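# Move yellow sponge from low shelf onto bench behind cartons

## Task

Take the yellow sponge off the low shelf and set it on the bench top so that the whole sponge lies in the strip between the bench's row of cartons and the wall. The cartons must stay exactly where they were, neither moved nor rotated. The robot must not tip over or finish leaning, or the task fails. The sponge must rest there by itself at the end, not be held in place by the robot.

## Robot and tools

ROBOT. TidyBot++: a wheeled base (0.54 m long, 0.50 m wide, 0.38 m tall) on four driven casters, carrying one seven-joint arm with a two-finger gripper. There is a single arm, so every joints command is one flat set of named values for that arm. The shoulder sits 0.12 m ahead of the base centre, 0.68 m up. Cameras: base_camera (fixed on the base, pinhole, 644x364) and wrist_camera (fisheye on the hand, 644x476, looking along the fingers). The arm begins folded, hand pointing down, poking up to 0.08 m past the base front, elbow up to 1.15 m high.

FRAMES. Base frame: origin on the floor below the base centre, x ahead, y to the left, z up. hand_pose is reported in it and marks the point between the finger pads; its z axis runs out along the fingers and the pads close along its y axis. Odometry frame = base frame at the start of the scene; base_odometry counts wheel rotation only, so slip shows up as travel, and heading (radians, -3.142 to 3.142) grows to the left. base_tilt is in degrees, forward and right positive.

execute_actions. Argument actions: a list holding one action or nothing (empty = just report). An action may contain base, joints, speeds; its motions begin together. base holds exactly one key, each a relative offset from where the base last measured itself: translate_m (metres, forward +, -2 to 2), strafe_m (metres, left +, -2 to 2), rotate_rad (radians, counter-clockwise from above +, -6.3 to 6.3). joints holds absolute targets by name: joint_1_rad (free rotation; + is clockwise seen from above, opposite to heading), joint_2_rad shoulder -2.249 to 2.249, joint_3_rad free, joint_4_rad elbow -2.579 to 2.579, joint_5_rad free, joint_6_rad wrist -2.099 to 2.099, joint_7_rad free (hand down: + is counter-clockwise from above; at 1.57 the fingers open toward left and right), gripper_pos 0 (open, gap about 85 mm) to 1 (closed, gap about 85x(1-gripper_pos) mm). Free joints go the short way, so turn more than half a revolution in steps. speeds caps a base motion for that action only: translate_m/strafe_m 0.05 to 0.5 m/s, rotate_rad 0.1 to 1.57 rad/s (top value is the default). A base move needing over about 8.7 s at its cap is refused, as is any unknown key or out-of-range value; nothing then moves. cameras: list of base_camera, wrist_camera or all; omitted/null/all gives both, [] gives none. Joints left out of an action may keep chasing earlier targets.

ARM GEOMETRY. With joint_1_rad 0, joint_3_rad 3.14, joint_5_rad 0 the arm stays in the base's x-z plane. Tilts from vertical (forward +): upper arm (0.42 m) = joint_2; forearm (0.31 m) = joint_2 - joint_4; hand (0.31 m, to the hand point) = joint_2 - joint_4 - joint_6. Reach ahead of the shoulder = sum of length x sin(tilt); height above it = sum of length x cos(tilt). A downward hand reaches at most about 0.94 m above the floor, and only near the base. Closed fingertips stick out about 20 mm beyond the hand point.

Other tools. wait(seconds 0 to 10): commands nothing, returns state and images. zoom_image(camera, region [x0,y0,x1,y1] pixels, at most 504x504) enlarges part of that camera's latest full image. read_manual(section "licences") only returns licence text. finished_scene(scene = current scene number) ends the scene for good once the robot has held its last command; the result says whether the goal was met and then gives the next task.

RESULTS. base_status and joint_status describe how the last accepted action ended: done (base: wheels turned the commanded amount, even if slipping); off_target (resting away from target, maybe still pushing); contact_stop / time_out (target dropped, holding where it stopped; base contact_stop means something pushed it after arriving, wheels keep pushing until the next base command). A blocked base may still report done while well short. "joint command not followed" with a cause line means a self-collision check withheld the arm's targets (gripper still acts); those joints read not_followed and may be retried on later actions. on_its_own lists motion you did not command. motor_effort gives percent of max per motor, bracketed value the peak; readings carry offsets and noise. ARM HIT = hard hit of arm against base or itself. Torque fault (joints 1-4 at 104.5 N m, 5-7 at 51.3) freezes the arm and gripper for 10 s and skips the rest of the call; warnings at 56.7 and 29.4. MOTOR HOT appears from 60 °C; at 75 °C an OVER-TEMPERATURE FAULT lets the arm sink, and unmet keys read limit_stop_at_motor_heat (resend). For gripper at 1: done = empty or very thin item held; off_target = fingers stopped on something.

ACCURACY. Friction leaves joints a little off while still saying done, and hand_pose itself may be off by 1 to 2 cm; trust images. To correct, send each joint its previous command plus (wanted - read). A held load makes the arm sag; never command a loaded joint to its own reading. Odometry drifts a few cm and degrees over many moves. If a stop is reported, later motion calls in the same reply are skipped.

AVOID. Dropping or sliding the sponge, nudging cartons, slamming into furniture. Do not drive while the arm is caught on something about 0.8 m or higher: the robot can tip. Sideways force on a raised hand can lift wheels; withdrawing the arm or backing off straightens a lean. Fingers driven near a surface can strike it. Objects may occasionally get bumped by outside pushes, so check the sponge rests freely before ending.

Each tool is called after ">>>" by a JSON object that holds its "name" and its "arguments", one argument or row to a line.

## Session

>>> {"name": "execute_actions", "arguments": {
  "actions": []
}}

Scene clock: 0.00 s.
base_odometry: x=+0.000 y=+0.000 heading=+0.000 (m, m, rad; odometry frame)
base_tilt: forward=-0.1 right=+0.7 (deg)
base_status: not commanded
joint_positions: joint_1_rad=+0.002 joint_2_rad=-0.373 joint_3_rad=+3.119 joint_4_rad=-2.512 joint_5_rad=+0.056 joint_6_rad=-0.814 joint_7_rad=+1.608 gripper_pos=+0.000
joint_status: not commanded
motor_effort: joint_1_rad=+0 joint_2_rad=-1 joint_3_rad=+0 joint_4_rad=+13 joint_5_rad=+1 joint_6_rad=+2 joint_7_rad=+0 (%)
hand_pose: x=+0.2890 y=-0.0086 z=+0.5989 quat_wxyz=(+0.027, +0.994, +0.045, +0.094) (m; base frame)
pictures: base_camera, wrist_camera
Images, in order (width x height): base_camera 644x364, wrist_camera 644x476.

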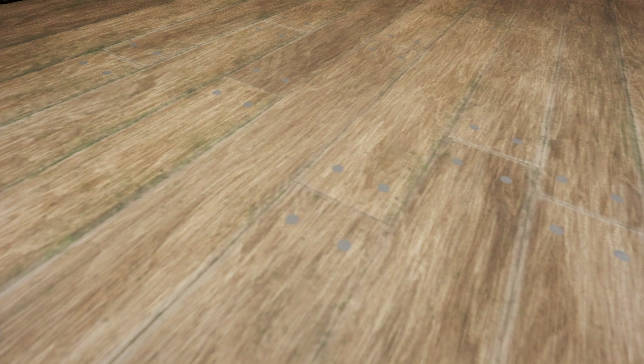

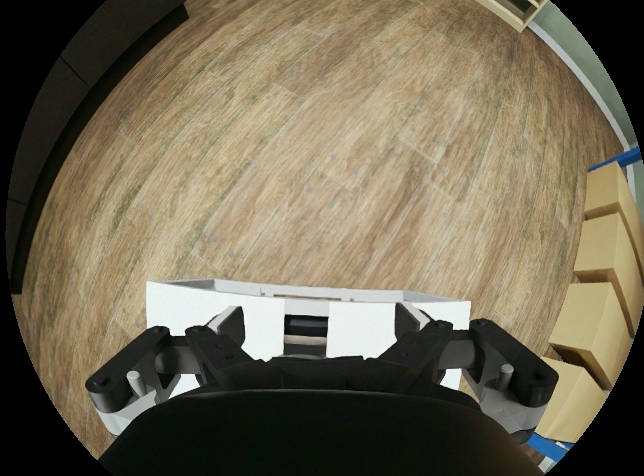

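>>> {"name": "execute_actions", "arguments": {
  "actions": [
    {"joints":{"joint_6_rad":0.3,"joint_1_rad":0.9}}
  ],
  "cameras": ["wrist_camera"]
}}

>>> {"name": "execute_actions", "arguments": {
  "actions": [
    {"joints":{"joint_1_rad":-0.6}}
  ],
  "cameras": ["wrist_camera"]
}}

Scene clock: 7.67 s.
base_odometry: x=+0.000 y=+0.000 heading=+0.000 (m, m, rad; odometry frame)
base_tilt: forward=-0.1 right=+0.7 (deg)
base_status: not commanded
joint_positions: joint_1_rad=+0.882 joint_2_rad=-0.373 joint_3_rad=+3.119 joint_4_rad=-2.512 joint_5_rad=+0.056 joint_6_rad=+0.264 joint_7_rad=+1.608 gripper_pos=+0.000
joint_status: all done
motor_effort: joint_1_rad=+0(1) joint_2_rad=-5(5) joint_3_rad=+0(1) joint_4_rad=+17(17) joint_5_rad=+1(1) joint_6_rad=+8(8) joint_7_rad=+0(0) (%)
hand_pose: x=+0.3905 y=-0.3050 z=+0.8110 quat_wxyz=(+0.269, +0.750, -0.296, +0.527) (m; base frame)
pictures: wrist_camera
Images, in order (width x height): wrist_camera 644x476.

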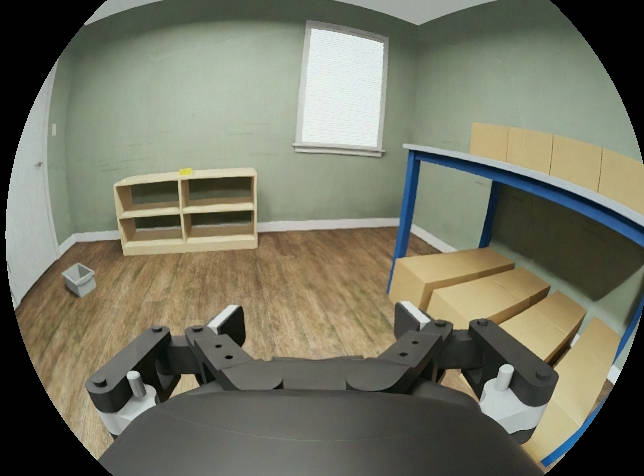

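Scene clock: 10.40 s.
base_odometry: x=+0.000 y=+0.000 heading=+0.000 (m, m, rad; odometry frame)
base_tilt: forward=-0.1 right=+0.7 (deg)
base_status: not commanded
joint_positions: joint_1_rad=-0.582 joint_2_rad=-0.373 joint_3_rad=+3.119 joint_4_rad=-2.512 joint_5_rad=+0.056 joint_6_rad=+0.264 joint_7_rad=+1.608 gripper_pos=+0.000
joint_status: all done
motor_effort: joint_1_rad=+0(0) joint_2_rad=-5(5) joint_3_rad=+0(1) joint_4_rad=+17(17) joint_5_rad=+1(1) joint_6_rad=+7(8) joint_7_rad=+0(0) (%)
hand_pose: x=+0.4513 y=+0.2373 z=+0.8110 quat_wxyz=(-0.152, +0.756, +0.280, +0.572) (m; base frame)
pictures: wrist_camera
Images, in order (width x height): wrist_camera 644x476.

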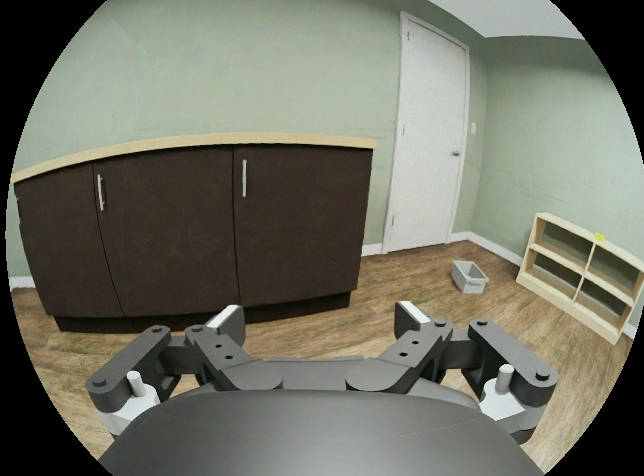

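>>> {"name": "execute_actions", "arguments": {
  "actions": [
    {"base":{"rotate_rad":-0.625},"joints":{"joint_1_rad":0.0}}
  ],
  "cameras": ["wrist_camera"]
}}

>>> {"name": "execute_actions", "arguments": {
  "actions": [
    {"base":{"strafe_m":0.75}}
  ],
  "cameras": []
}}

>>> {"name": "execute_actions", "arguments": {
  "actions": [
    {"base":{"translate_m":1.7}}
  ]
}}

Scene clock: 39.03 s.
base_odometry: x=+0.000 y=+0.000 heading=-0.624 (m, m, rad; odometry frame)
base_tilt: forward=-0.1 right=+0.7 (deg)
base_status: done
joint_positions: joint_1_rad=-0.019 joint_2_rad=-0.373 joint_3_rad=+3.119 joint_4_rad=-2.512 joint_5_rad=+0.056 joint_6_rad=+0.264 joint_7_rad=+1.608 gripper_pos=+0.000
joint_status: all done
motor_effort: joint_1_rad=+0(1) joint_2_rad=-4(6) joint_3_rad=+0(2) joint_4_rad=+17(17) joint_5_rad=+0(0) joint_6_rad=+8(8) joint_7_rad=+0(0) (%)
hand_pose: x=+0.5267 y=+0.0235 z=+0.8110 quat_wxyz=(+0.012, +0.804, +0.060, +0.592) (m; base frame)
pictures: wrist_camera
Images, in order (width x height): wrist_camera 644x476.

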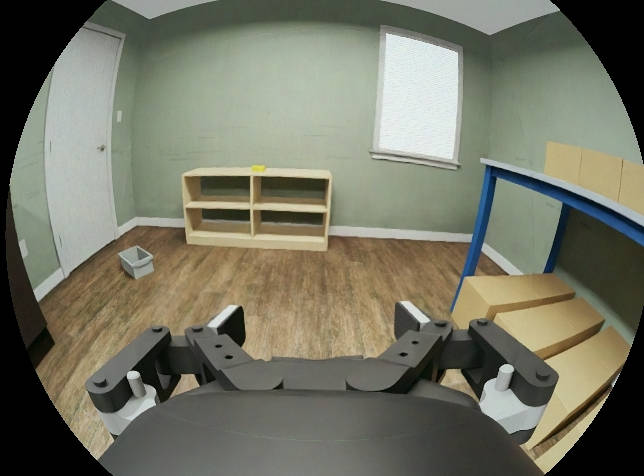

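Scene clock: 41.90 s.
base_odometry: x=+0.439 y=+0.608 heading=-0.625 (m, m, rad; odometry frame)
base_tilt: forward=-0.1 right=+0.7 (deg)
base_status: done
joint_positions: joint_1_rad=-0.018 joint_2_rad=-0.373 joint_3_rad=+3.119 joint_4_rad=-2.512 joint_5_rad=+0.056 joint_6_rad=+0.264 joint_7_rad=+1.608 gripper_pos=+0.000
joint_status: not commanded
motor_effort: joint_1_rad=+0(1) joint_2_rad=-5(6) joint_3_rad=+0(2) joint_4_rad=+17(17) joint_5_rad=+1(0) joint_6_rad=+8(8) joint_7_rad=+1(0) (%)
hand_pose: x=+0.5267 y=+0.0231 z=+0.8110 quat_wxyz=(+0.013, +0.804, +0.059, +0.592) (m; base frame)
pictures: none
No camera images: the call's "cameras" was empty. Leave "cameras" out to get every camera's image.

Scene clock: 46.67 s.
base_odometry: x=+1.818 y=-0.387 heading=-0.625 (m, m, rad; odometry frame)
base_tilt: forward=-0.1 right=+0.7 (deg)
base_status: done
joint_positions: joint_1_rad=-0.018 joint_2_rad=-0.373 joint_3_rad=+3.119 joint_4_rad=-2.512 joint_5_rad=+0.056 joint_6_rad=+0.264 joint_7_rad=+1.608 gripper_pos=+0.000
joint_status: not commanded
motor_effort: joint_1_rad=+0(1) joint_2_rad=-5(7) joint_3_rad=+0(0) joint_4_rad=+17(18) joint_5_rad=+1(1) joint_6_rad=+8(8) joint_7_rad=+0(0) (%)
hand_pose: x=+0.5267 y=+0.0230 z=+0.8112 quat_wxyz=(+0.013, +0.804, +0.059, +0.592) (m; base frame)
pictures: base_camera, wrist_camera
Images, in order (width x height): base_camera 644x364, wrist_camera 644x476.

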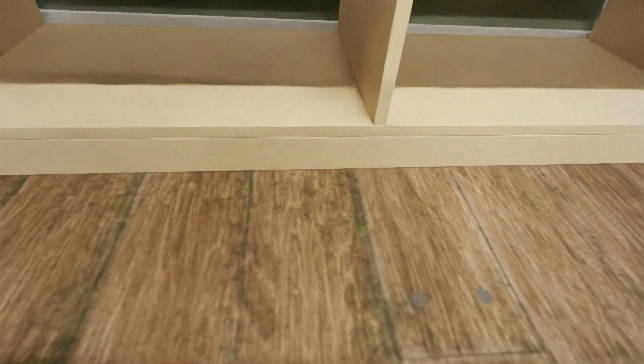

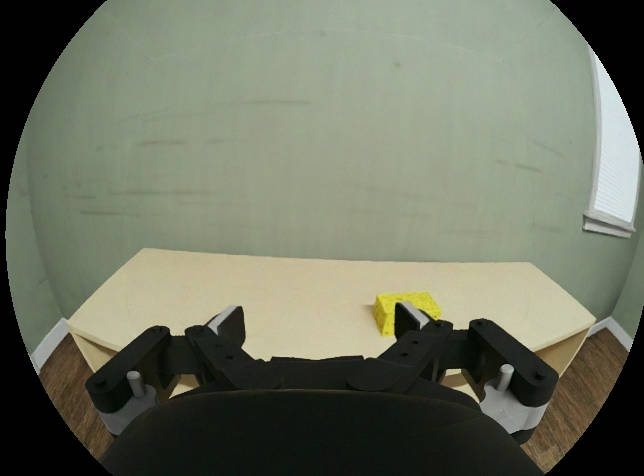

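>>> {"name": "execute_actions", "arguments": {
  "actions": [
    {"base":{"strafe_m":-0.08},"joints":{"joint_1_rad":0.02,"joint_2_rad":0.014,"joint_4_rad":-1.362,"joint_6_rad":-1.765}}
  ]
}}

>>> {"name": "execute_actions", "arguments": {
  "actions": [
    {"base":{"translate_m":0.2},"speeds":{"translate_m":0.2}}
  ]
}}

Scene clock: 71.60 s.
base_odometry: x=+1.771 y=-0.452 heading=-0.625 (m, m, rad; odometry frame)
base_tilt: forward=-0.1 right=+0.7 (deg)
base_status: done
joint_positions: joint_1_rad=-0.002 joint_2_rad=-0.004 joint_3_rad=+3.119 joint_4_rad=-1.384 joint_5_rad=+0.056 joint_6_rad=-1.730 joint_7_rad=+1.608 gripper_pos=+0.000
joint_status: all done
motor_effort: joint_1_rad=+0(0) joint_2_rad=-16(16) joint_3_rad=+0(1) joint_4_rad=+14(18) joint_5_rad=+1(1) joint_6_rad=+1(9) joint_7_rad=+0(0) (%)
hand_pose: x=+0.4358 y=-0.0079 z=+0.8515 quat_wxyz=(+0.028, +0.999, +0.026, +0.016) (m; base frame)
pictures: base_camera, wrist_camera
Images, in order (width x height): base_camera 644x364, wrist_camera 644x476.

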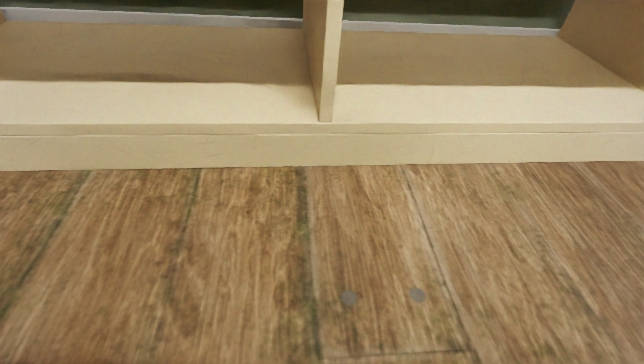

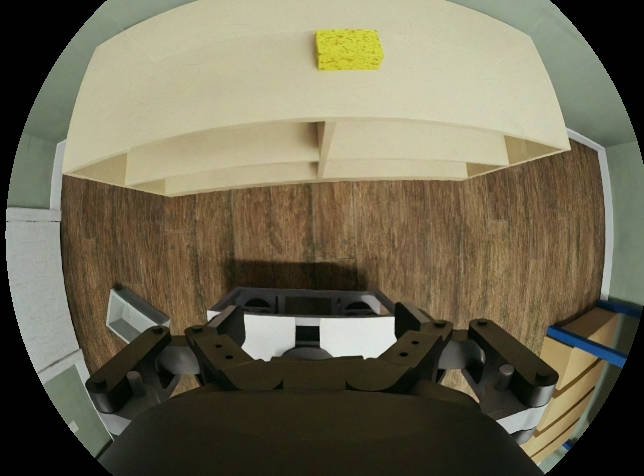

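Scene clock: 73.37 s.
base_odometry: x=+1.933 y=-0.569 heading=-0.625 (m, m, rad; odometry frame)
base_tilt: forward=-0.1 right=+0.7 (deg)
base_status: done
joint_positions: joint_1_rad=-0.001 joint_2_rad=+0.010 joint_3_rad=+3.119 joint_4_rad=-1.384 joint_5_rad=+0.056 joint_6_rad=-1.731 joint_7_rad=+1.608 gripper_pos=+0.000
joint_status: not commanded
motor_effort: joint_1_rad=+0(0) joint_2_rad=-16(18) joint_3_rad=+0(0) joint_4_rad=+15(16) joint_5_rad=+1(1) joint_6_rad=+0(2) joint_7_rad=+0(0) (%)
hand_pose: x=+0.4380 y=-0.0083 z=+0.8473 quat_wxyz=(+0.027, +0.999, +0.026, +0.009) (m; base frame)
pictures: base_camera, wrist_camera
Images, in order (width x height): base_camera 644x364, wrist_camera 644x476.

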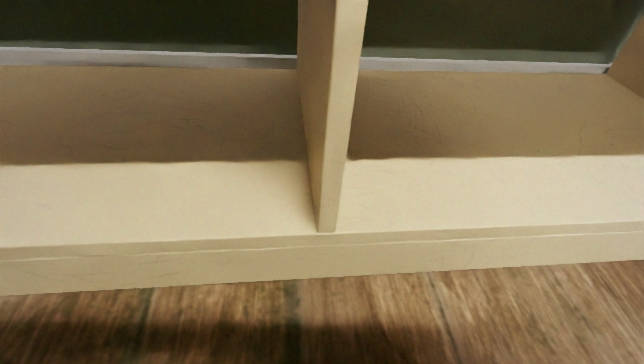

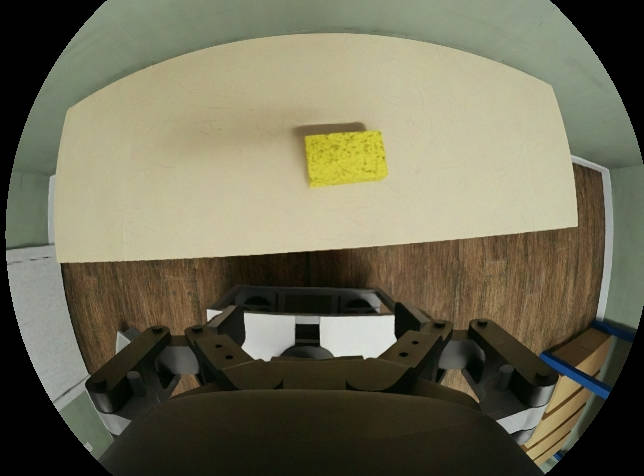

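>>> {"name": "execute_actions", "arguments": {
  "actions": [
    {"joints":{"joint_1_rad":1.75}}
  ],
  "cameras": []
}}

>>> {"name": "execute_actions", "arguments": {
  "actions": [
    {"joints":{"joint_6_rad":-0.4}}
  ],
  "cameras": ["wrist_camera"]
}}

Scene clock: 103.63 s.
base_odometry: x=+1.934 y=-0.569 heading=-0.625 (m, m, rad; odometry frame)
base_tilt: forward=-0.1 right=+0.7 (deg)
base_status: not commanded
joint_positions: joint_1_rad=+1.733 joint_2_rad=+0.010 joint_3_rad=+3.119 joint_4_rad=-1.384 joint_5_rad=+0.056 joint_6_rad=-1.731 joint_7_rad=+1.608 gripper_pos=+0.000
joint_status: all done
motor_effort: joint_1_rad=+0(1) joint_2_rad=-16(17) joint_3_rad=+0(1) joint_4_rad=+15(15) joint_5_rad=+1(2) joint_6_rad=+1(0) joint_7_rad=+0(0) (%)
hand_pose: x=+0.0593 y=-0.3134 z=+0.8473 quat_wxyz=(+0.024, +0.666, -0.745, -0.015) (m; base frame)
pictures: none
No camera images: the call's "cameras" was empty. Leave "cameras" out to get every camera's image.

Scene clock: 105.30 s.
base_odometry: x=+1.933 y=-0.569 heading=-0.625 (m, m, rad; odometry frame)
base_tilt: forward=-0.1 right=+0.7 (deg)
base_status: not commanded
joint_positions: joint_1_rad=+1.733 joint_2_rad=+0.010 joint_3_rad=+3.119 joint_4_rad=-1.377 joint_5_rad=+0.056 joint_6_rad=-0.418 joint_7_rad=+1.608 gripper_pos=+0.000
joint_status: all done
motor_effort: joint_1_rad=+0(0) joint_2_rad=-21(21) joint_3_rad=+0(0) joint_4_rad=+19(20) joint_5_rad=+1(1) joint_6_rad=+7(7) joint_7_rad=+0(0) (%)
hand_pose: x=+0.0280 y=-0.6089 z=+1.0879 quat_wxyz=(+0.490, +0.535, -0.574, +0.379) (m; base frame)
pictures: wrist_camera
Images, in order (width x height): wrist_camera 644x476.

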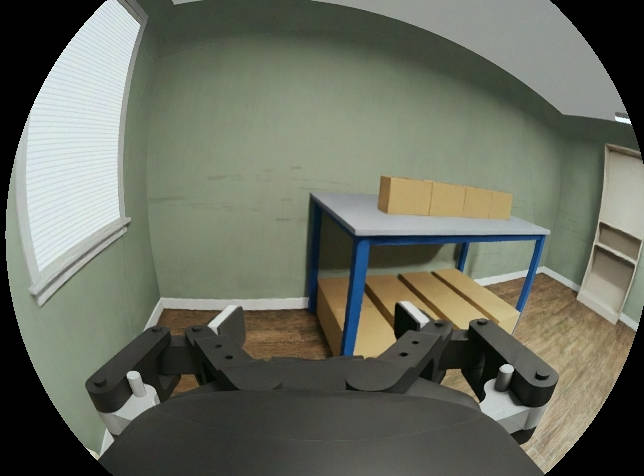

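>>> {"name": "execute_actions", "arguments": {
  "actions": [
    {"joints":{"joint_1_rad":0.06,"joint_2_rad":0.33,"joint_4_rad":-1.30,"joint_6_rad":-1.53,"joint_7_rad":0.03}}
  ],
  "cameras": ["wrist_camera"]
}}

Scene clock: 155.60 s.
base_odometry: x=+1.933 y=-0.569 heading=-0.625 (m, m, rad; odometry frame)
base_tilt: forward=+0.0 right=+0.7 (deg)
base_status: not commanded
joint_positions: joint_1_rad=+0.074 joint_2_rad=+0.313 joint_3_rad=+3.119 joint_4_rad=-1.325 joint_5_rad=+0.056 joint_6_rad=-1.492 joint_7_rad=+0.063 gripper_pos=+0.000
joint_status: all done
motor_effort: joint_1_rad=+0(1) joint_2_rad=-27(28) joint_3_rad=+0(2) joint_4_rad=+15(20) joint_5_rad=+1(2) joint_6_rad=+0(8) joint_7_rad=+0(0) (%)
hand_pose: x=+0.5639 y=-0.0398 z=+0.7499 quat_wxyz=(+0.015, +0.712, -0.702, +0.020) (m; base frame)
pictures: wrist_camera
Images, in order (width x height): wrist_camera 644x476.

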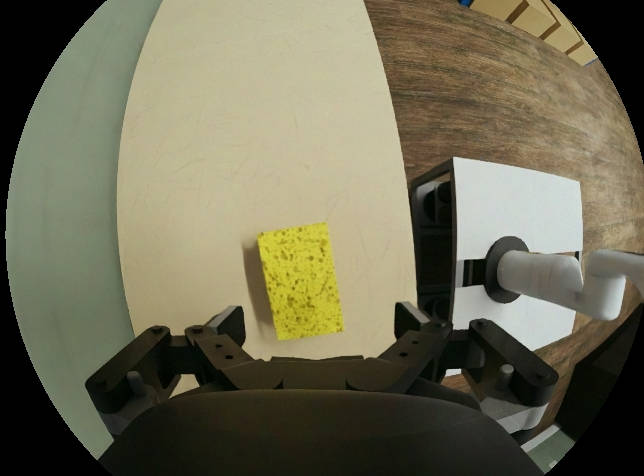

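>>> {"name": "execute_actions", "arguments": {
  "actions": [
    {"joints":{"joint_2_rad":0.42,"joint_4_rad":-1.39,"joint_6_rad":-1.30,"joint_7_rad":0.16}}
  ],
  "cameras": ["wrist_camera"]
}}

Scene clock: 169.03 s.
base_odometry: x=+1.933 y=-0.569 heading=-0.625 (m, m, rad; odometry frame)
base_tilt: forward=-0.1 right=+0.7 (deg)
base_status: not commanded
joint_positions: joint_1_rad=+0.074 joint_2_rad=+0.422 joint_3_rad=+3.119 joint_4_rad=-1.374 joint_5_rad=+0.056 joint_6_rad=-1.330 joint_7_rad=+0.130 gripper_pos=+0.000
joint_status: all done
motor_effort: joint_1_rad=+0(0) joint_2_rad=-30(33) joint_3_rad=+0(1) joint_4_rad=+15(16) joint_5_rad=+1(1) joint_6_rad=+0(2) joint_7_rad=+0(0) (%)
hand_pose: x=+0.6008 y=-0.0412 z=+0.6844 quat_wxyz=(+0.012, +0.738, -0.674, +0.020) (m; base frame)
pictures: wrist_camera
Images, in order (width x height): wrist_camera 644x476.

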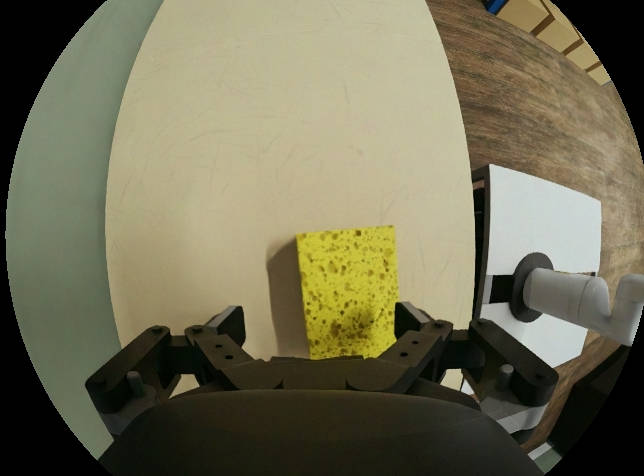

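>>> {"name": "execute_actions", "arguments": {
  "actions": [
    {"joints":{"joint_2_rad":0.44,"joint_4_rad":-1.56,"joint_6_rad":-1.126}}
  ],
  "cameras": ["wrist_camera"]
}}

Scene clock: 176.90 s.
base_odometry: x=+1.933 y=-0.569 heading=-0.625 (m, m, rad; odometry frame)
base_tilt: forward=-0.1 right=+0.7 (deg)
base_status: not commanded
joint_positions: joint_1_rad=+0.074 joint_2_rad=+0.438 joint_3_rad=+3.119 joint_4_rad=-1.541 joint_5_rad=+0.056 joint_6_rad=-1.163 joint_7_rad=+0.130 gripper_pos=+0.000
joint_status: all done
motor_effort: joint_1_rad=+0(2) joint_2_rad=-29(32) joint_3_rad=-1(3) joint_4_rad=+14(16) joint_5_rad=+1(2) joint_6_rad=+0(5) joint_7_rad=+0(0) (%)
hand_pose: x=+0.5843 y=-0.0389 z=+0.6269 quat_wxyz=(+0.016, +0.741, -0.671, +0.013) (m; base frame)
pictures: wrist_camera
Images, in order (width x height): wrist_camera 644x476.

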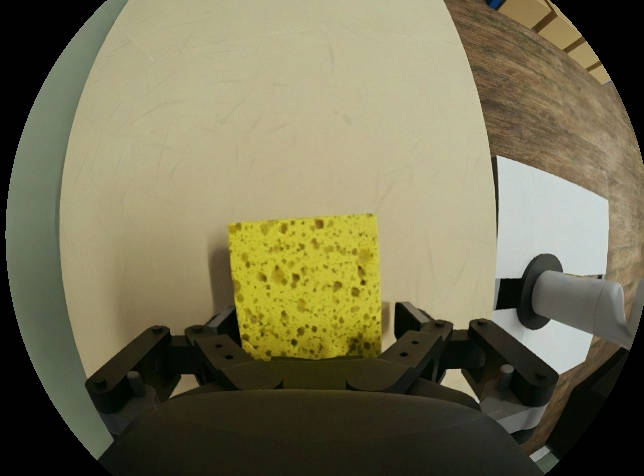

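>>> {"name": "execute_actions", "arguments": {
  "actions": [
    {"joints":{"gripper_pos":1.0}}
  ],
  "cameras": ["wrist_camera"]
}}

>>> {"name": "execute_actions", "arguments": {
  "actions": [
    {"joints":{"joint_2_rad":0.30,"joint_4_rad":-1.42,"joint_6_rad":-1.45,"joint_7_rad":1.6}}
  ]
}}

Scene clock: 183.87 s.
base_odometry: x=+1.933 y=-0.569 heading=-0.625 (m, m, rad; odometry frame)
base_tilt: forward=-0.1 right=+0.7 (deg)
base_status: not commanded
joint_positions: joint_1_rad=+0.074 joint_2_rad=+0.433 joint_3_rad=+3.119 joint_4_rad=-1.543 joint_5_rad=+0.056 joint_6_rad=-1.162 joint_7_rad=+0.130 gripper_pos=+0.389
joint_status: gripper_pos off_target (ended at +0.389, target +1.000)
motor_effort: joint_1_rad=+0(0) joint_2_rad=-29(30) joint_3_rad=-1(1) joint_4_rad=+13(14) joint_5_rad=+1(1) joint_6_rad=+1(2) joint_7_rad=+0(0) (%)
hand_pose: x=+0.5839 y=-0.0389 z=+0.6287 quat_wxyz=(+0.015, +0.741, -0.671, +0.014) (m; base frame)
pictures: wrist_camera
Images, in order (width x height): wrist_camera 644x476.

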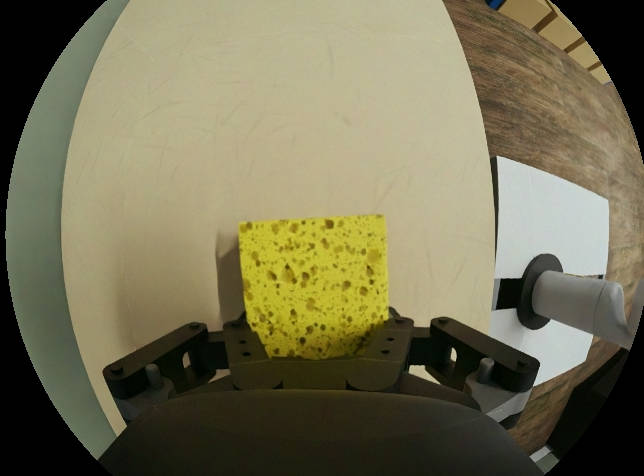

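Scene clock: 185.57 s.
base_odometry: x=+1.933 y=-0.569 heading=-0.625 (m, m, rad; odometry frame)
base_tilt: forward=-0.1 right=+0.7 (deg)
base_status: not commanded
joint_positions: joint_1_rad=+0.074 joint_2_rad=+0.310 joint_3_rad=+3.119 joint_4_rad=-1.442 joint_5_rad=+0.056 joint_6_rad=-1.415 joint_7_rad=+1.590 gripper_pos=+0.389
joint_status: all done
motor_effort: joint_1_rad=+0(0) joint_2_rad=-26(31) joint_3_rad=-1(1) joint_4_rad=+15(16) joint_5_rad=+1(1) joint_6_rad=+1(0) joint_7_rad=+0(1) (%)
hand_pose: x=+0.5471 y=-0.0384 z=+0.7149 quat_wxyz=(+0.023, +1.000, -0.012, -0.014) (m; base frame)
pictures: base_camera, wrist_camera
Images, in order (width x height): base_camera 644x364, wrist_camera 644x476.

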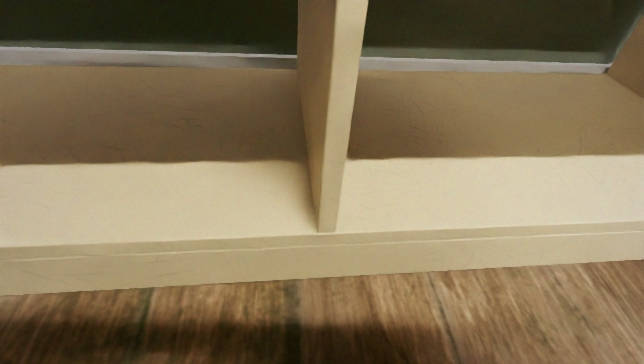

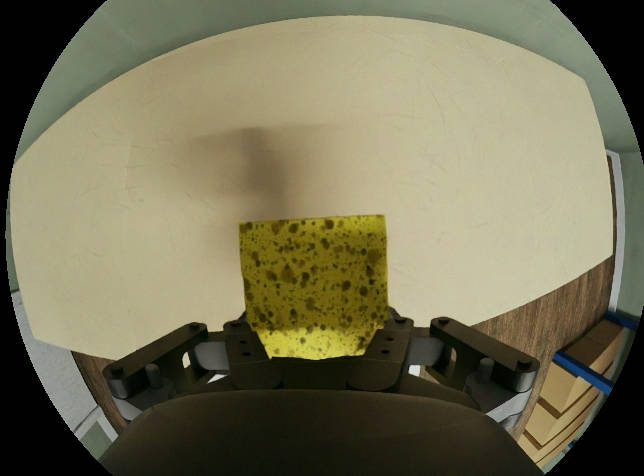

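>>> {"name": "execute_actions", "arguments": {
  "actions": [
    {"base":{"translate_m":-0.08},"joints":{"joint_1_rad":0.02,"joint_2_rad":0.0,"joint_4_rad":-1.5,"joint_6_rad":-0.9}}
  ],
  "cameras": []
}}

>>> {"name": "execute_actions", "arguments": {
  "actions": [
    {"base":{"rotate_rad":-1.52}}
  ],
  "cameras": []
}}

>>> {"name": "execute_actions", "arguments": {
  "actions": [
    {"base":{"translate_m":1.0}}
  ]
}}

Scene clock: 202.23 s.
base_odometry: x=+1.869 y=-0.522 heading=-0.625 (m, m, rad; odometry frame)
base_tilt: forward=-0.1 right=+0.7 (deg)
base_status: done
joint_positions: joint_1_rad=+0.041 joint_2_rad=-0.002 joint_3_rad=+3.119 joint_4_rad=-1.478 joint_5_rad=+0.056 joint_6_rad=-0.933 joint_7_rad=+1.590 gripper_pos=+0.389
joint_status: all done
motor_effort: joint_1_rad=+0(1) joint_2_rad=-20(31) joint_3_rad=+0(2) joint_4_rad=+18(18) joint_5_rad=+1(2) joint_6_rad=+6(5) joint_7_rad=+0(0) (%)
hand_pose: x=+0.6385 y=-0.0218 z=+0.9010 quat_wxyz=(+0.033, +0.933, +0.008, +0.357) (m; base frame)
pictures: none
No camera images: the call's "cameras" was empty. Leave "cameras" out to get every camera's image.

Scene clock: 204.57 s.
base_odometry: x=+1.869 y=-0.522 heading=-2.145 (m, m, rad; odometry frame)
base_tilt: forward=-0.1 right=+0.7 (deg)
base_status: done
joint_positions: joint_1_rad=+0.029 joint_2_rad=-0.001 joint_3_rad=+3.124 joint_4_rad=-1.479 joint_5_rad=+0.056 joint_6_rad=-0.933 joint_7_rad=+1.590 gripper_pos=+0.389
joint_status: not commanded
motor_effort: joint_1_rad=+0(3) joint_2_rad=-20(22) joint_3_rad=+0(3) joint_4_rad=+19(20) joint_5_rad=+1(2) joint_6_rad=+6(5) joint_7_rad=+0(0) (%)
hand_pose: x=+0.6388 y=-0.0182 z=+0.9005 quat_wxyz=(+0.032, +0.934, +0.012, +0.357) (m; base frame)
pictures: none
No camera images: the call's "cameras" was empty. Leave "cameras" out to get every camera's image.

Scene clock: 207.93 s.
base_odometry: x=+1.325 y=-1.362 heading=-2.145 (m, m, rad; odometry frame)
base_tilt: forward=-0.1 right=+0.7 (deg)
base_status: done
joint_positions: joint_1_rad=+0.029 joint_2_rad=+0.000 joint_3_rad=+3.124 joint_4_rad=-1.480 joint_5_rad=+0.056 joint_6_rad=-0.933 joint_7_rad=+1.590 gripper_pos=+0.389
joint_status: not commanded
motor_effort: joint_1_rad=+0(0) joint_2_rad=-19(22) joint_3_rad=+0(0) joint_4_rad=+18(19) joint_5_rad=+1(1) joint_6_rad=+6(6) joint_7_rad=+1(0) (%)
hand_pose: x=+0.6390 y=-0.0182 z=+0.8990 quat_wxyz=(+0.032, +0.934, +0.012, +0.356) (m; base frame)
pictures: base_camera, wrist_camera
Images, in order (width x height): base_camera 644x364, wrist_camera 644x476.

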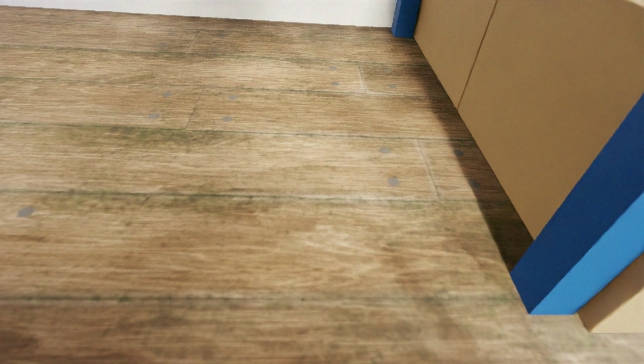

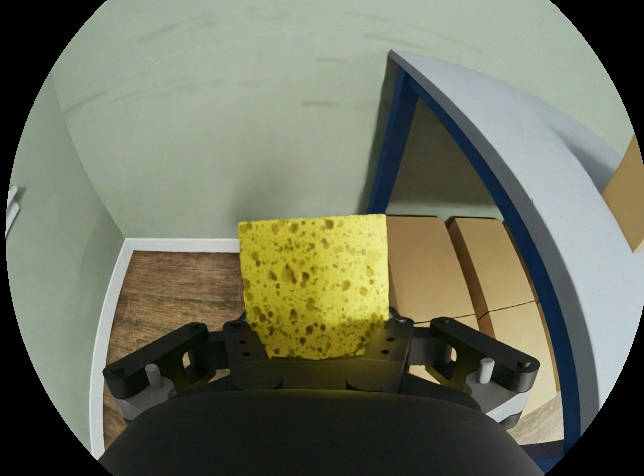

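>>> {"name": "execute_actions", "arguments": {
  "actions": [
    {"base":{"strafe_m":0.11},"joints":{"joint_2_rad":-0.366,"joint_4_rad":-1.47,"joint_6_rad":-1.16}}
  ],
  "cameras": []
}}

>>> {"name": "execute_actions", "arguments": {
  "actions": [
    {"joints":{"joint_1_rad":1.59}}
  ]
}}

Scene clock: 224.50 s.
base_odometry: x=+1.417 y=-1.422 heading=-2.145 (m, m, rad; odometry frame)
base_tilt: forward=-0.1 right=+0.7 (deg)
base_status: done
joint_positions: joint_1_rad=+0.027 joint_2_rad=-0.368 joint_3_rad=+3.121 joint_4_rad=-1.480 joint_5_rad=+0.056 joint_6_rad=-1.124 joint_7_rad=+1.590 gripper_pos=+0.389
joint_status: all done
motor_effort: joint_1_rad=+0(3) joint_2_rad=-6(23) joint_3_rad=+0(4) joint_4_rad=+17(20) joint_5_rad=+1(2) joint_6_rad=+7(7) joint_7_rad=+0(0) (%)
hand_pose: x=+0.4939 y=-0.0144 z=+1.0218 quat_wxyz=(+0.037, +0.899, +0.007, +0.437) (m; base frame)
pictures: none
No camera images: the call's "cameras" was empty. Leave "cameras" out to get every camera's image.

Scene clock: 227.30 s.
base_odometry: x=+1.417 y=-1.422 heading=-2.145 (m, m, rad; odometry frame)
base_tilt: forward=-0.1 right=+0.7 (deg)
base_status: not commanded
joint_positions: joint_1_rad=+1.572 joint_2_rad=-0.368 joint_3_rad=+3.121 joint_4_rad=-1.480 joint_5_rad=+0.056 joint_6_rad=-1.124 joint_7_rad=+1.590 gripper_pos=+0.389
joint_status: all done
motor_effort: joint_1_rad=+0(0) joint_2_rad=-6(7) joint_3_rad=+0(1) joint_4_rad=+18(17) joint_5_rad=+1(2) joint_6_rad=+6(7) joint_7_rad=+0(0) (%)
hand_pose: x=+0.1143 y=-0.3752 z=+1.0218 quat_wxyz=(+0.331, +0.649, -0.622, +0.287) (m; base frame)
pictures: base_camera, wrist_camera
Images, in order (width x height): base_camera 644x364, wrist_camera 644x476.

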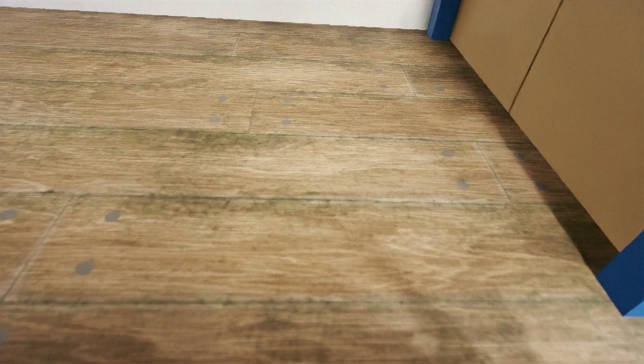

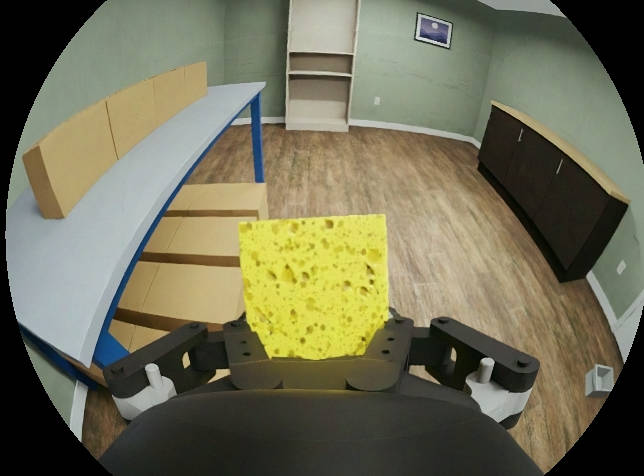

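>>> {"name": "execute_actions", "arguments": {
  "actions": [
    {"base":{"translate_m":0.6},"speeds":{"translate_m":0.3}}
  ]
}}

Scene clock: 233.63 s.
base_odometry: x=+1.091 y=-1.925 heading=-2.145 (m, m, rad; odometry frame)
base_tilt: forward=-0.1 right=+0.7 (deg)
base_status: done
joint_positions: joint_1_rad=+1.573 joint_2_rad=-0.368 joint_3_rad=+3.121 joint_4_rad=-1.480 joint_5_rad=+0.056 joint_6_rad=-1.125 joint_7_rad=+1.590 gripper_pos=+0.389
joint_status: not commanded
motor_effort: joint_1_rad=+0(1) joint_2_rad=-5(8) joint_3_rad=+0(3) joint_4_rad=+18(18) joint_5_rad=+1(2) joint_6_rad=+7(7) joint_7_rad=+0(1) (%)
hand_pose: x=+0.1138 y=-0.3750 z=+1.0216 quat_wxyz=(+0.331, +0.648, -0.623, +0.287) (m; base frame)
pictures: base_camera, wrist_camera
Images, in order (width x height): base_camera 644x364, wrist_camera 644x476.

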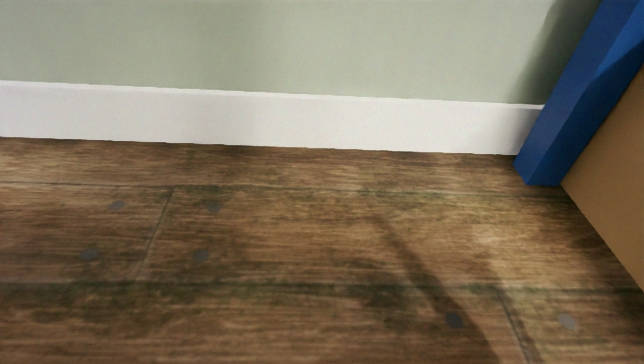

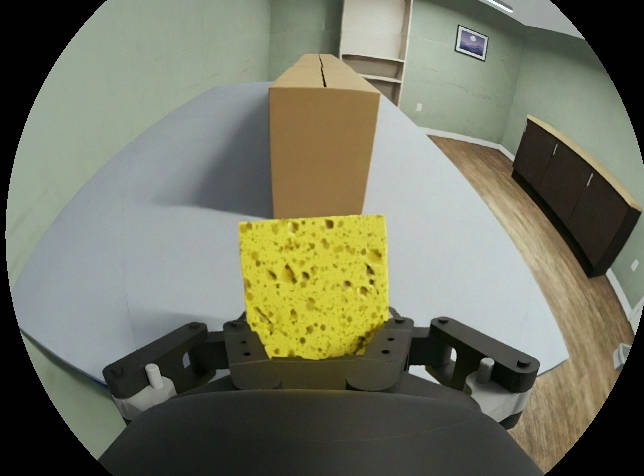

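>>> {"name": "execute_actions", "arguments": {
  "actions": [
    {"base":{"translate_m":0.25},"speeds":{"translate_m":0.25}}
  ]
}}

Scene clock: 241.17 s.
base_odometry: x=+0.955 y=-2.135 heading=-2.145 (m, m, rad; odometry frame)
base_tilt: forward=-0.1 right=+0.7 (deg)
base_status: done
joint_positions: joint_1_rad=+1.573 joint_2_rad=-0.368 joint_3_rad=+3.121 joint_4_rad=-1.480 joint_5_rad=+0.056 joint_6_rad=-1.125 joint_7_rad=+1.590 gripper_pos=+0.389
joint_status: not commanded
motor_effort: joint_1_rad=+0(1) joint_2_rad=-6(7) joint_3_rad=+0(2) joint_4_rad=+18(18) joint_5_rad=+1(2) joint_6_rad=+7(7) joint_7_rad=+0(0) (%)
hand_pose: x=+0.1137 y=-0.3750 z=+1.0216 quat_wxyz=(+0.331, +0.648, -0.623, +0.286) (m; base frame)
pictures: base_camera, wrist_camera
Images, in order (width x height): base_camera 644x364, wrist_camera 644x476.

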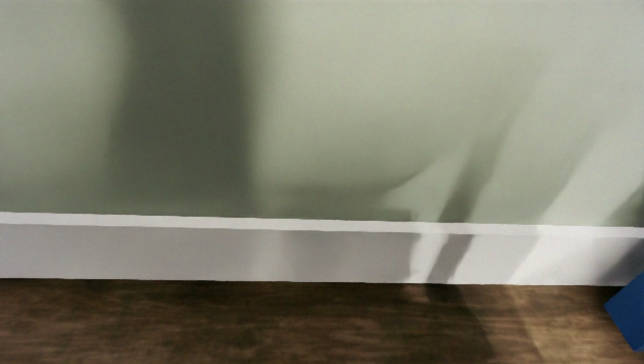

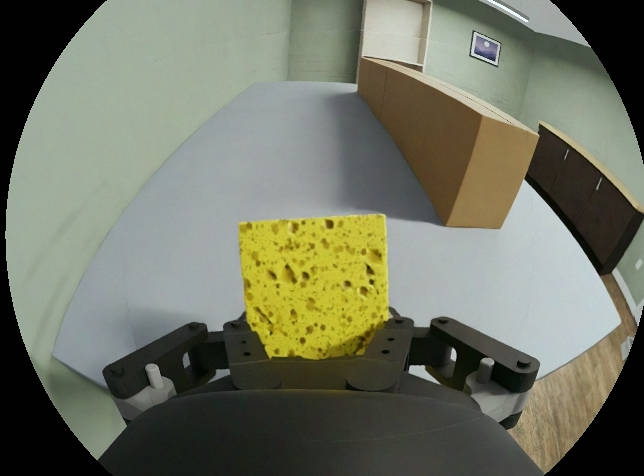

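>>> {"name": "execute_actions", "arguments": {
  "actions": [
    {"joints":{"joint_2_rad":0.44,"joint_4_rad":-0.72,"joint_6_rad":-1.11},"speeds":{}}
  ]
}}

action 0: "speeds" must be an object that gives a speed for at least one key that is commanded beside it, as in {"translate_m": 0.5}; or leave "speeds" out

>>> {"name": "execute_actions", "arguments": {
  "actions": [
    {"joints":{"joint_2_rad":0.44,"joint_4_rad":-0.72,"joint_6_rad":-1.11}}
  ]
}}

Scene clock: 262.33 s.
base_odometry: x=+0.955 y=-2.135 heading=-2.145 (m, m, rad; odometry frame)
base_tilt: forward=-0.1 right=+0.7 (deg)
base_status: not commanded
joint_positions: joint_1_rad=+1.573 joint_2_rad=+0.441 joint_3_rad=+3.121 joint_4_rad=-0.746 joint_5_rad=+0.056 joint_6_rad=-1.125 joint_7_rad=+1.590 gripper_pos=+0.389
joint_status: all done
motor_effort: joint_1_rad=+0(0) joint_2_rad=-34(36) joint_3_rad=-1(1) joint_4_rad=+18(18) joint_5_rad=+1(1) joint_6_rad=+6(6) joint_7_rad=+0(0) (%)
hand_pose: x=+0.1138 y=-0.7005 z=+0.9704 quat_wxyz=(+0.302, +0.658, -0.636, +0.268) (m; base frame)
pictures: base_camera, wrist_camera
Images, in order (width x height): base_camera 644x364, wrist_camera 644x476.

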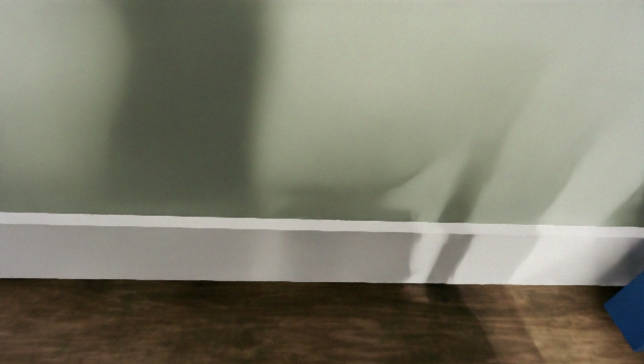

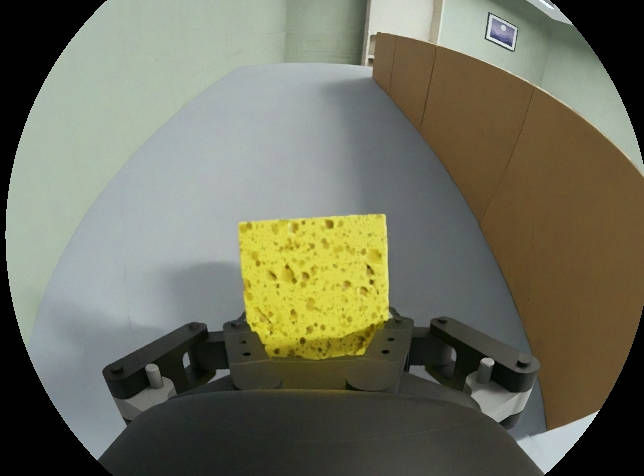

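>>> {"name": "execute_actions", "arguments": {
  "actions": [
    {"joints":{"joint_2_rad":0.545,"joint_4_rad":-0.65,"joint_6_rad":-1.10}}
  ]
}}

Scene clock: 270.30 s.
base_odometry: x=+0.955 y=-2.135 heading=-2.145 (m, m, rad; odometry frame)
base_tilt: forward=-0.1 right=+0.7 (deg)
base_status: not commanded
joint_positions: joint_1_rad=+1.573 joint_2_rad=+0.522 joint_3_rad=+3.121 joint_4_rad=-0.650 joint_5_rad=+0.056 joint_6_rad=-1.122 joint_7_rad=+1.590 gripper_pos=+0.389
joint_status: all done
motor_effort: joint_1_rad=+0(0) joint_2_rad=-32(35) joint_3_rad=-1(1) joint_4_rad=+15(18) joint_5_rad=+1(1) joint_6_rad=+5(7) joint_7_rad=+0(0) (%)
hand_pose: x=+0.1134 y=-0.7328 z=+0.9628 quat_wxyz=(+0.307, +0.655, -0.634, +0.274) (m; base frame)
pictures: base_camera, wrist_camera
Images, in order (width x height): base_camera 644x364, wrist_camera 644x476.

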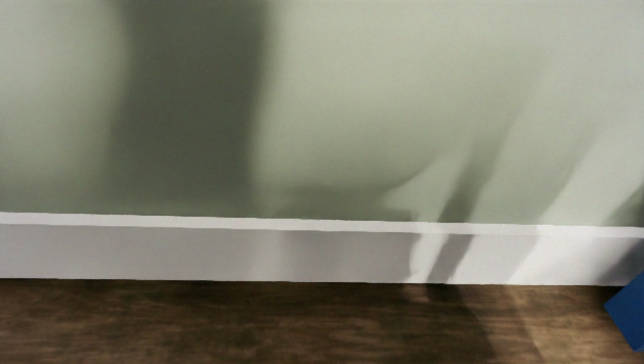

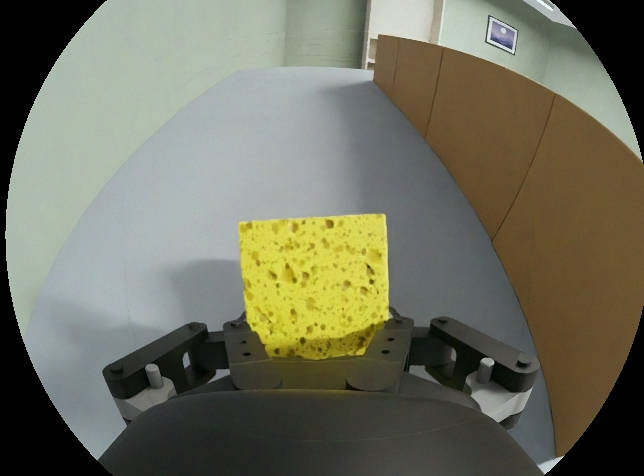

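>>> {"name": "execute_actions", "arguments": {
  "actions": [
    {"joints":{"gripper_pos":0.0}}
  ],
  "cameras": ["wrist_camera"]
}}

Scene clock: 273.80 s.
base_odometry: x=+0.955 y=-2.135 heading=-2.145 (m, m, rad; odometry frame)
base_tilt: forward=-0.1 right=+0.7 (deg)
base_status: not commanded
joint_positions: joint_1_rad=+1.573 joint_2_rad=+0.536 joint_3_rad=+3.121 joint_4_rad=-0.650 joint_5_rad=+0.056 joint_6_rad=-1.122 joint_7_rad=+1.590 gripper_pos=+0.000
joint_status: all done
motor_effort: joint_1_rad=+0(0) joint_2_rad=-36(37) joint_3_rad=-1(1) joint_4_rad=+17(18) joint_5_rad=+1(1) joint_6_rad=+6(6) joint_7_rad=+0(0) (%)
hand_pose: x=+0.1134 y=-0.7365 z=+0.9530 quat_wxyz=(+0.303, +0.657, -0.636, +0.270) (m; base frame)
pictures: wrist_camera
Images, in order (width x height): wrist_camera 644x476.

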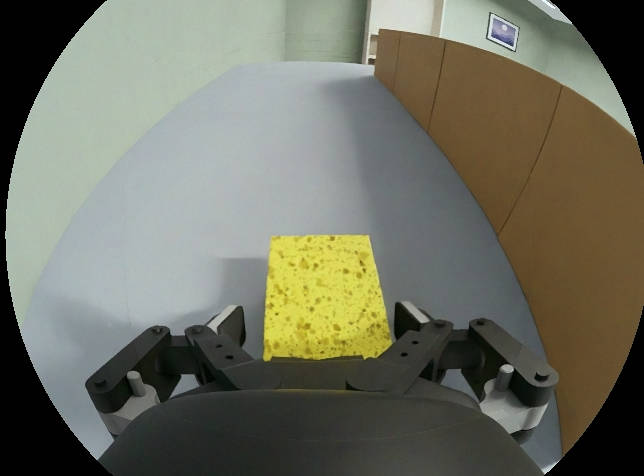

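>>> {"name": "execute_actions", "arguments": {
  "actions": [
    {"joints":{"joint_2_rad":0.3}}
  ],
  "cameras": []
}}

>>> {"name": "execute_actions", "arguments": {
  "actions": [
    {"joints":{"joint_2_rad":0.0,"joint_4_rad":-1.0,"joint_6_rad":-1.5}}
  ],
  "cameras": ["wrist_camera"]
}}

Scene clock: 279.27 s.
base_odometry: x=+0.955 y=-2.135 heading=-2.145 (m, m, rad; odometry frame)
base_tilt: forward=-0.1 right=+0.7 (deg)
base_status: not commanded
joint_positions: joint_1_rad=+1.573 joint_2_rad=+0.294 joint_3_rad=+3.121 joint_4_rad=-0.650 joint_5_rad=+0.056 joint_6_rad=-1.122 joint_7_rad=+1.590 gripper_pos=+0.000
joint_status: all done
motor_effort: joint_1_rad=-1(0) joint_2_rad=-28(41) joint_3_rad=-1(1) joint_4_rad=+16(19) joint_5_rad=+1(1) joint_6_rad=+7(7) joint_7_rad=+0(0) (%)
hand_pose: x=+0.1136 y=-0.6501 z=+1.1215 quat_wxyz=(+0.380, +0.615, -0.598, +0.344) (m; base frame)
pictures: none
No camera images: the call's "cameras" was empty. Leave "cameras" out to get every camera's image.

Scene clock: 280.73 s.
base_odometry: x=+0.955 y=-2.135 heading=-2.145 (m, m, rad; odometry frame)
base_tilt: forward=-0.1 right=+0.7 (deg)
base_status: not commanded
joint_positions: joint_1_rad=+1.573 joint_2_rad=+0.000 joint_3_rad=+3.121 joint_4_rad=-0.975 joint_5_rad=+0.056 joint_6_rad=-1.466 joint_7_rad=+1.590 gripper_pos=+0.000
joint_status: all done
motor_effort: joint_1_rad=+0(0) joint_2_rad=-17(29) joint_3_rad=+0(1) joint_4_rad=+16(17) joint_5_rad=+1(1) joint_6_rad=+5(7) joint_7_rad=+0(0) (%)
hand_pose: x=+0.1117 y=-0.4608 z=+1.0416 quat_wxyz=(+0.262, +0.672, -0.656, +0.224) (m; base frame)
pictures: wrist_camera
Images, in order (width x height): wrist_camera 644x476.

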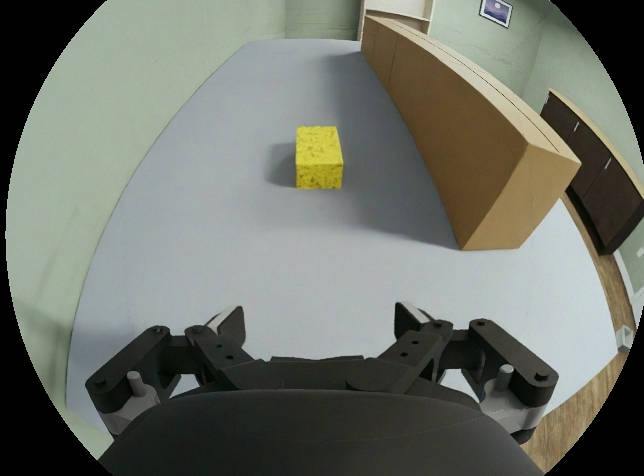

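Sponge is well inside the gap and past the carton end.

>>> {"name": "finished_scene", "arguments": {
  "scene": 1
}}

The scene is finished: the task was done.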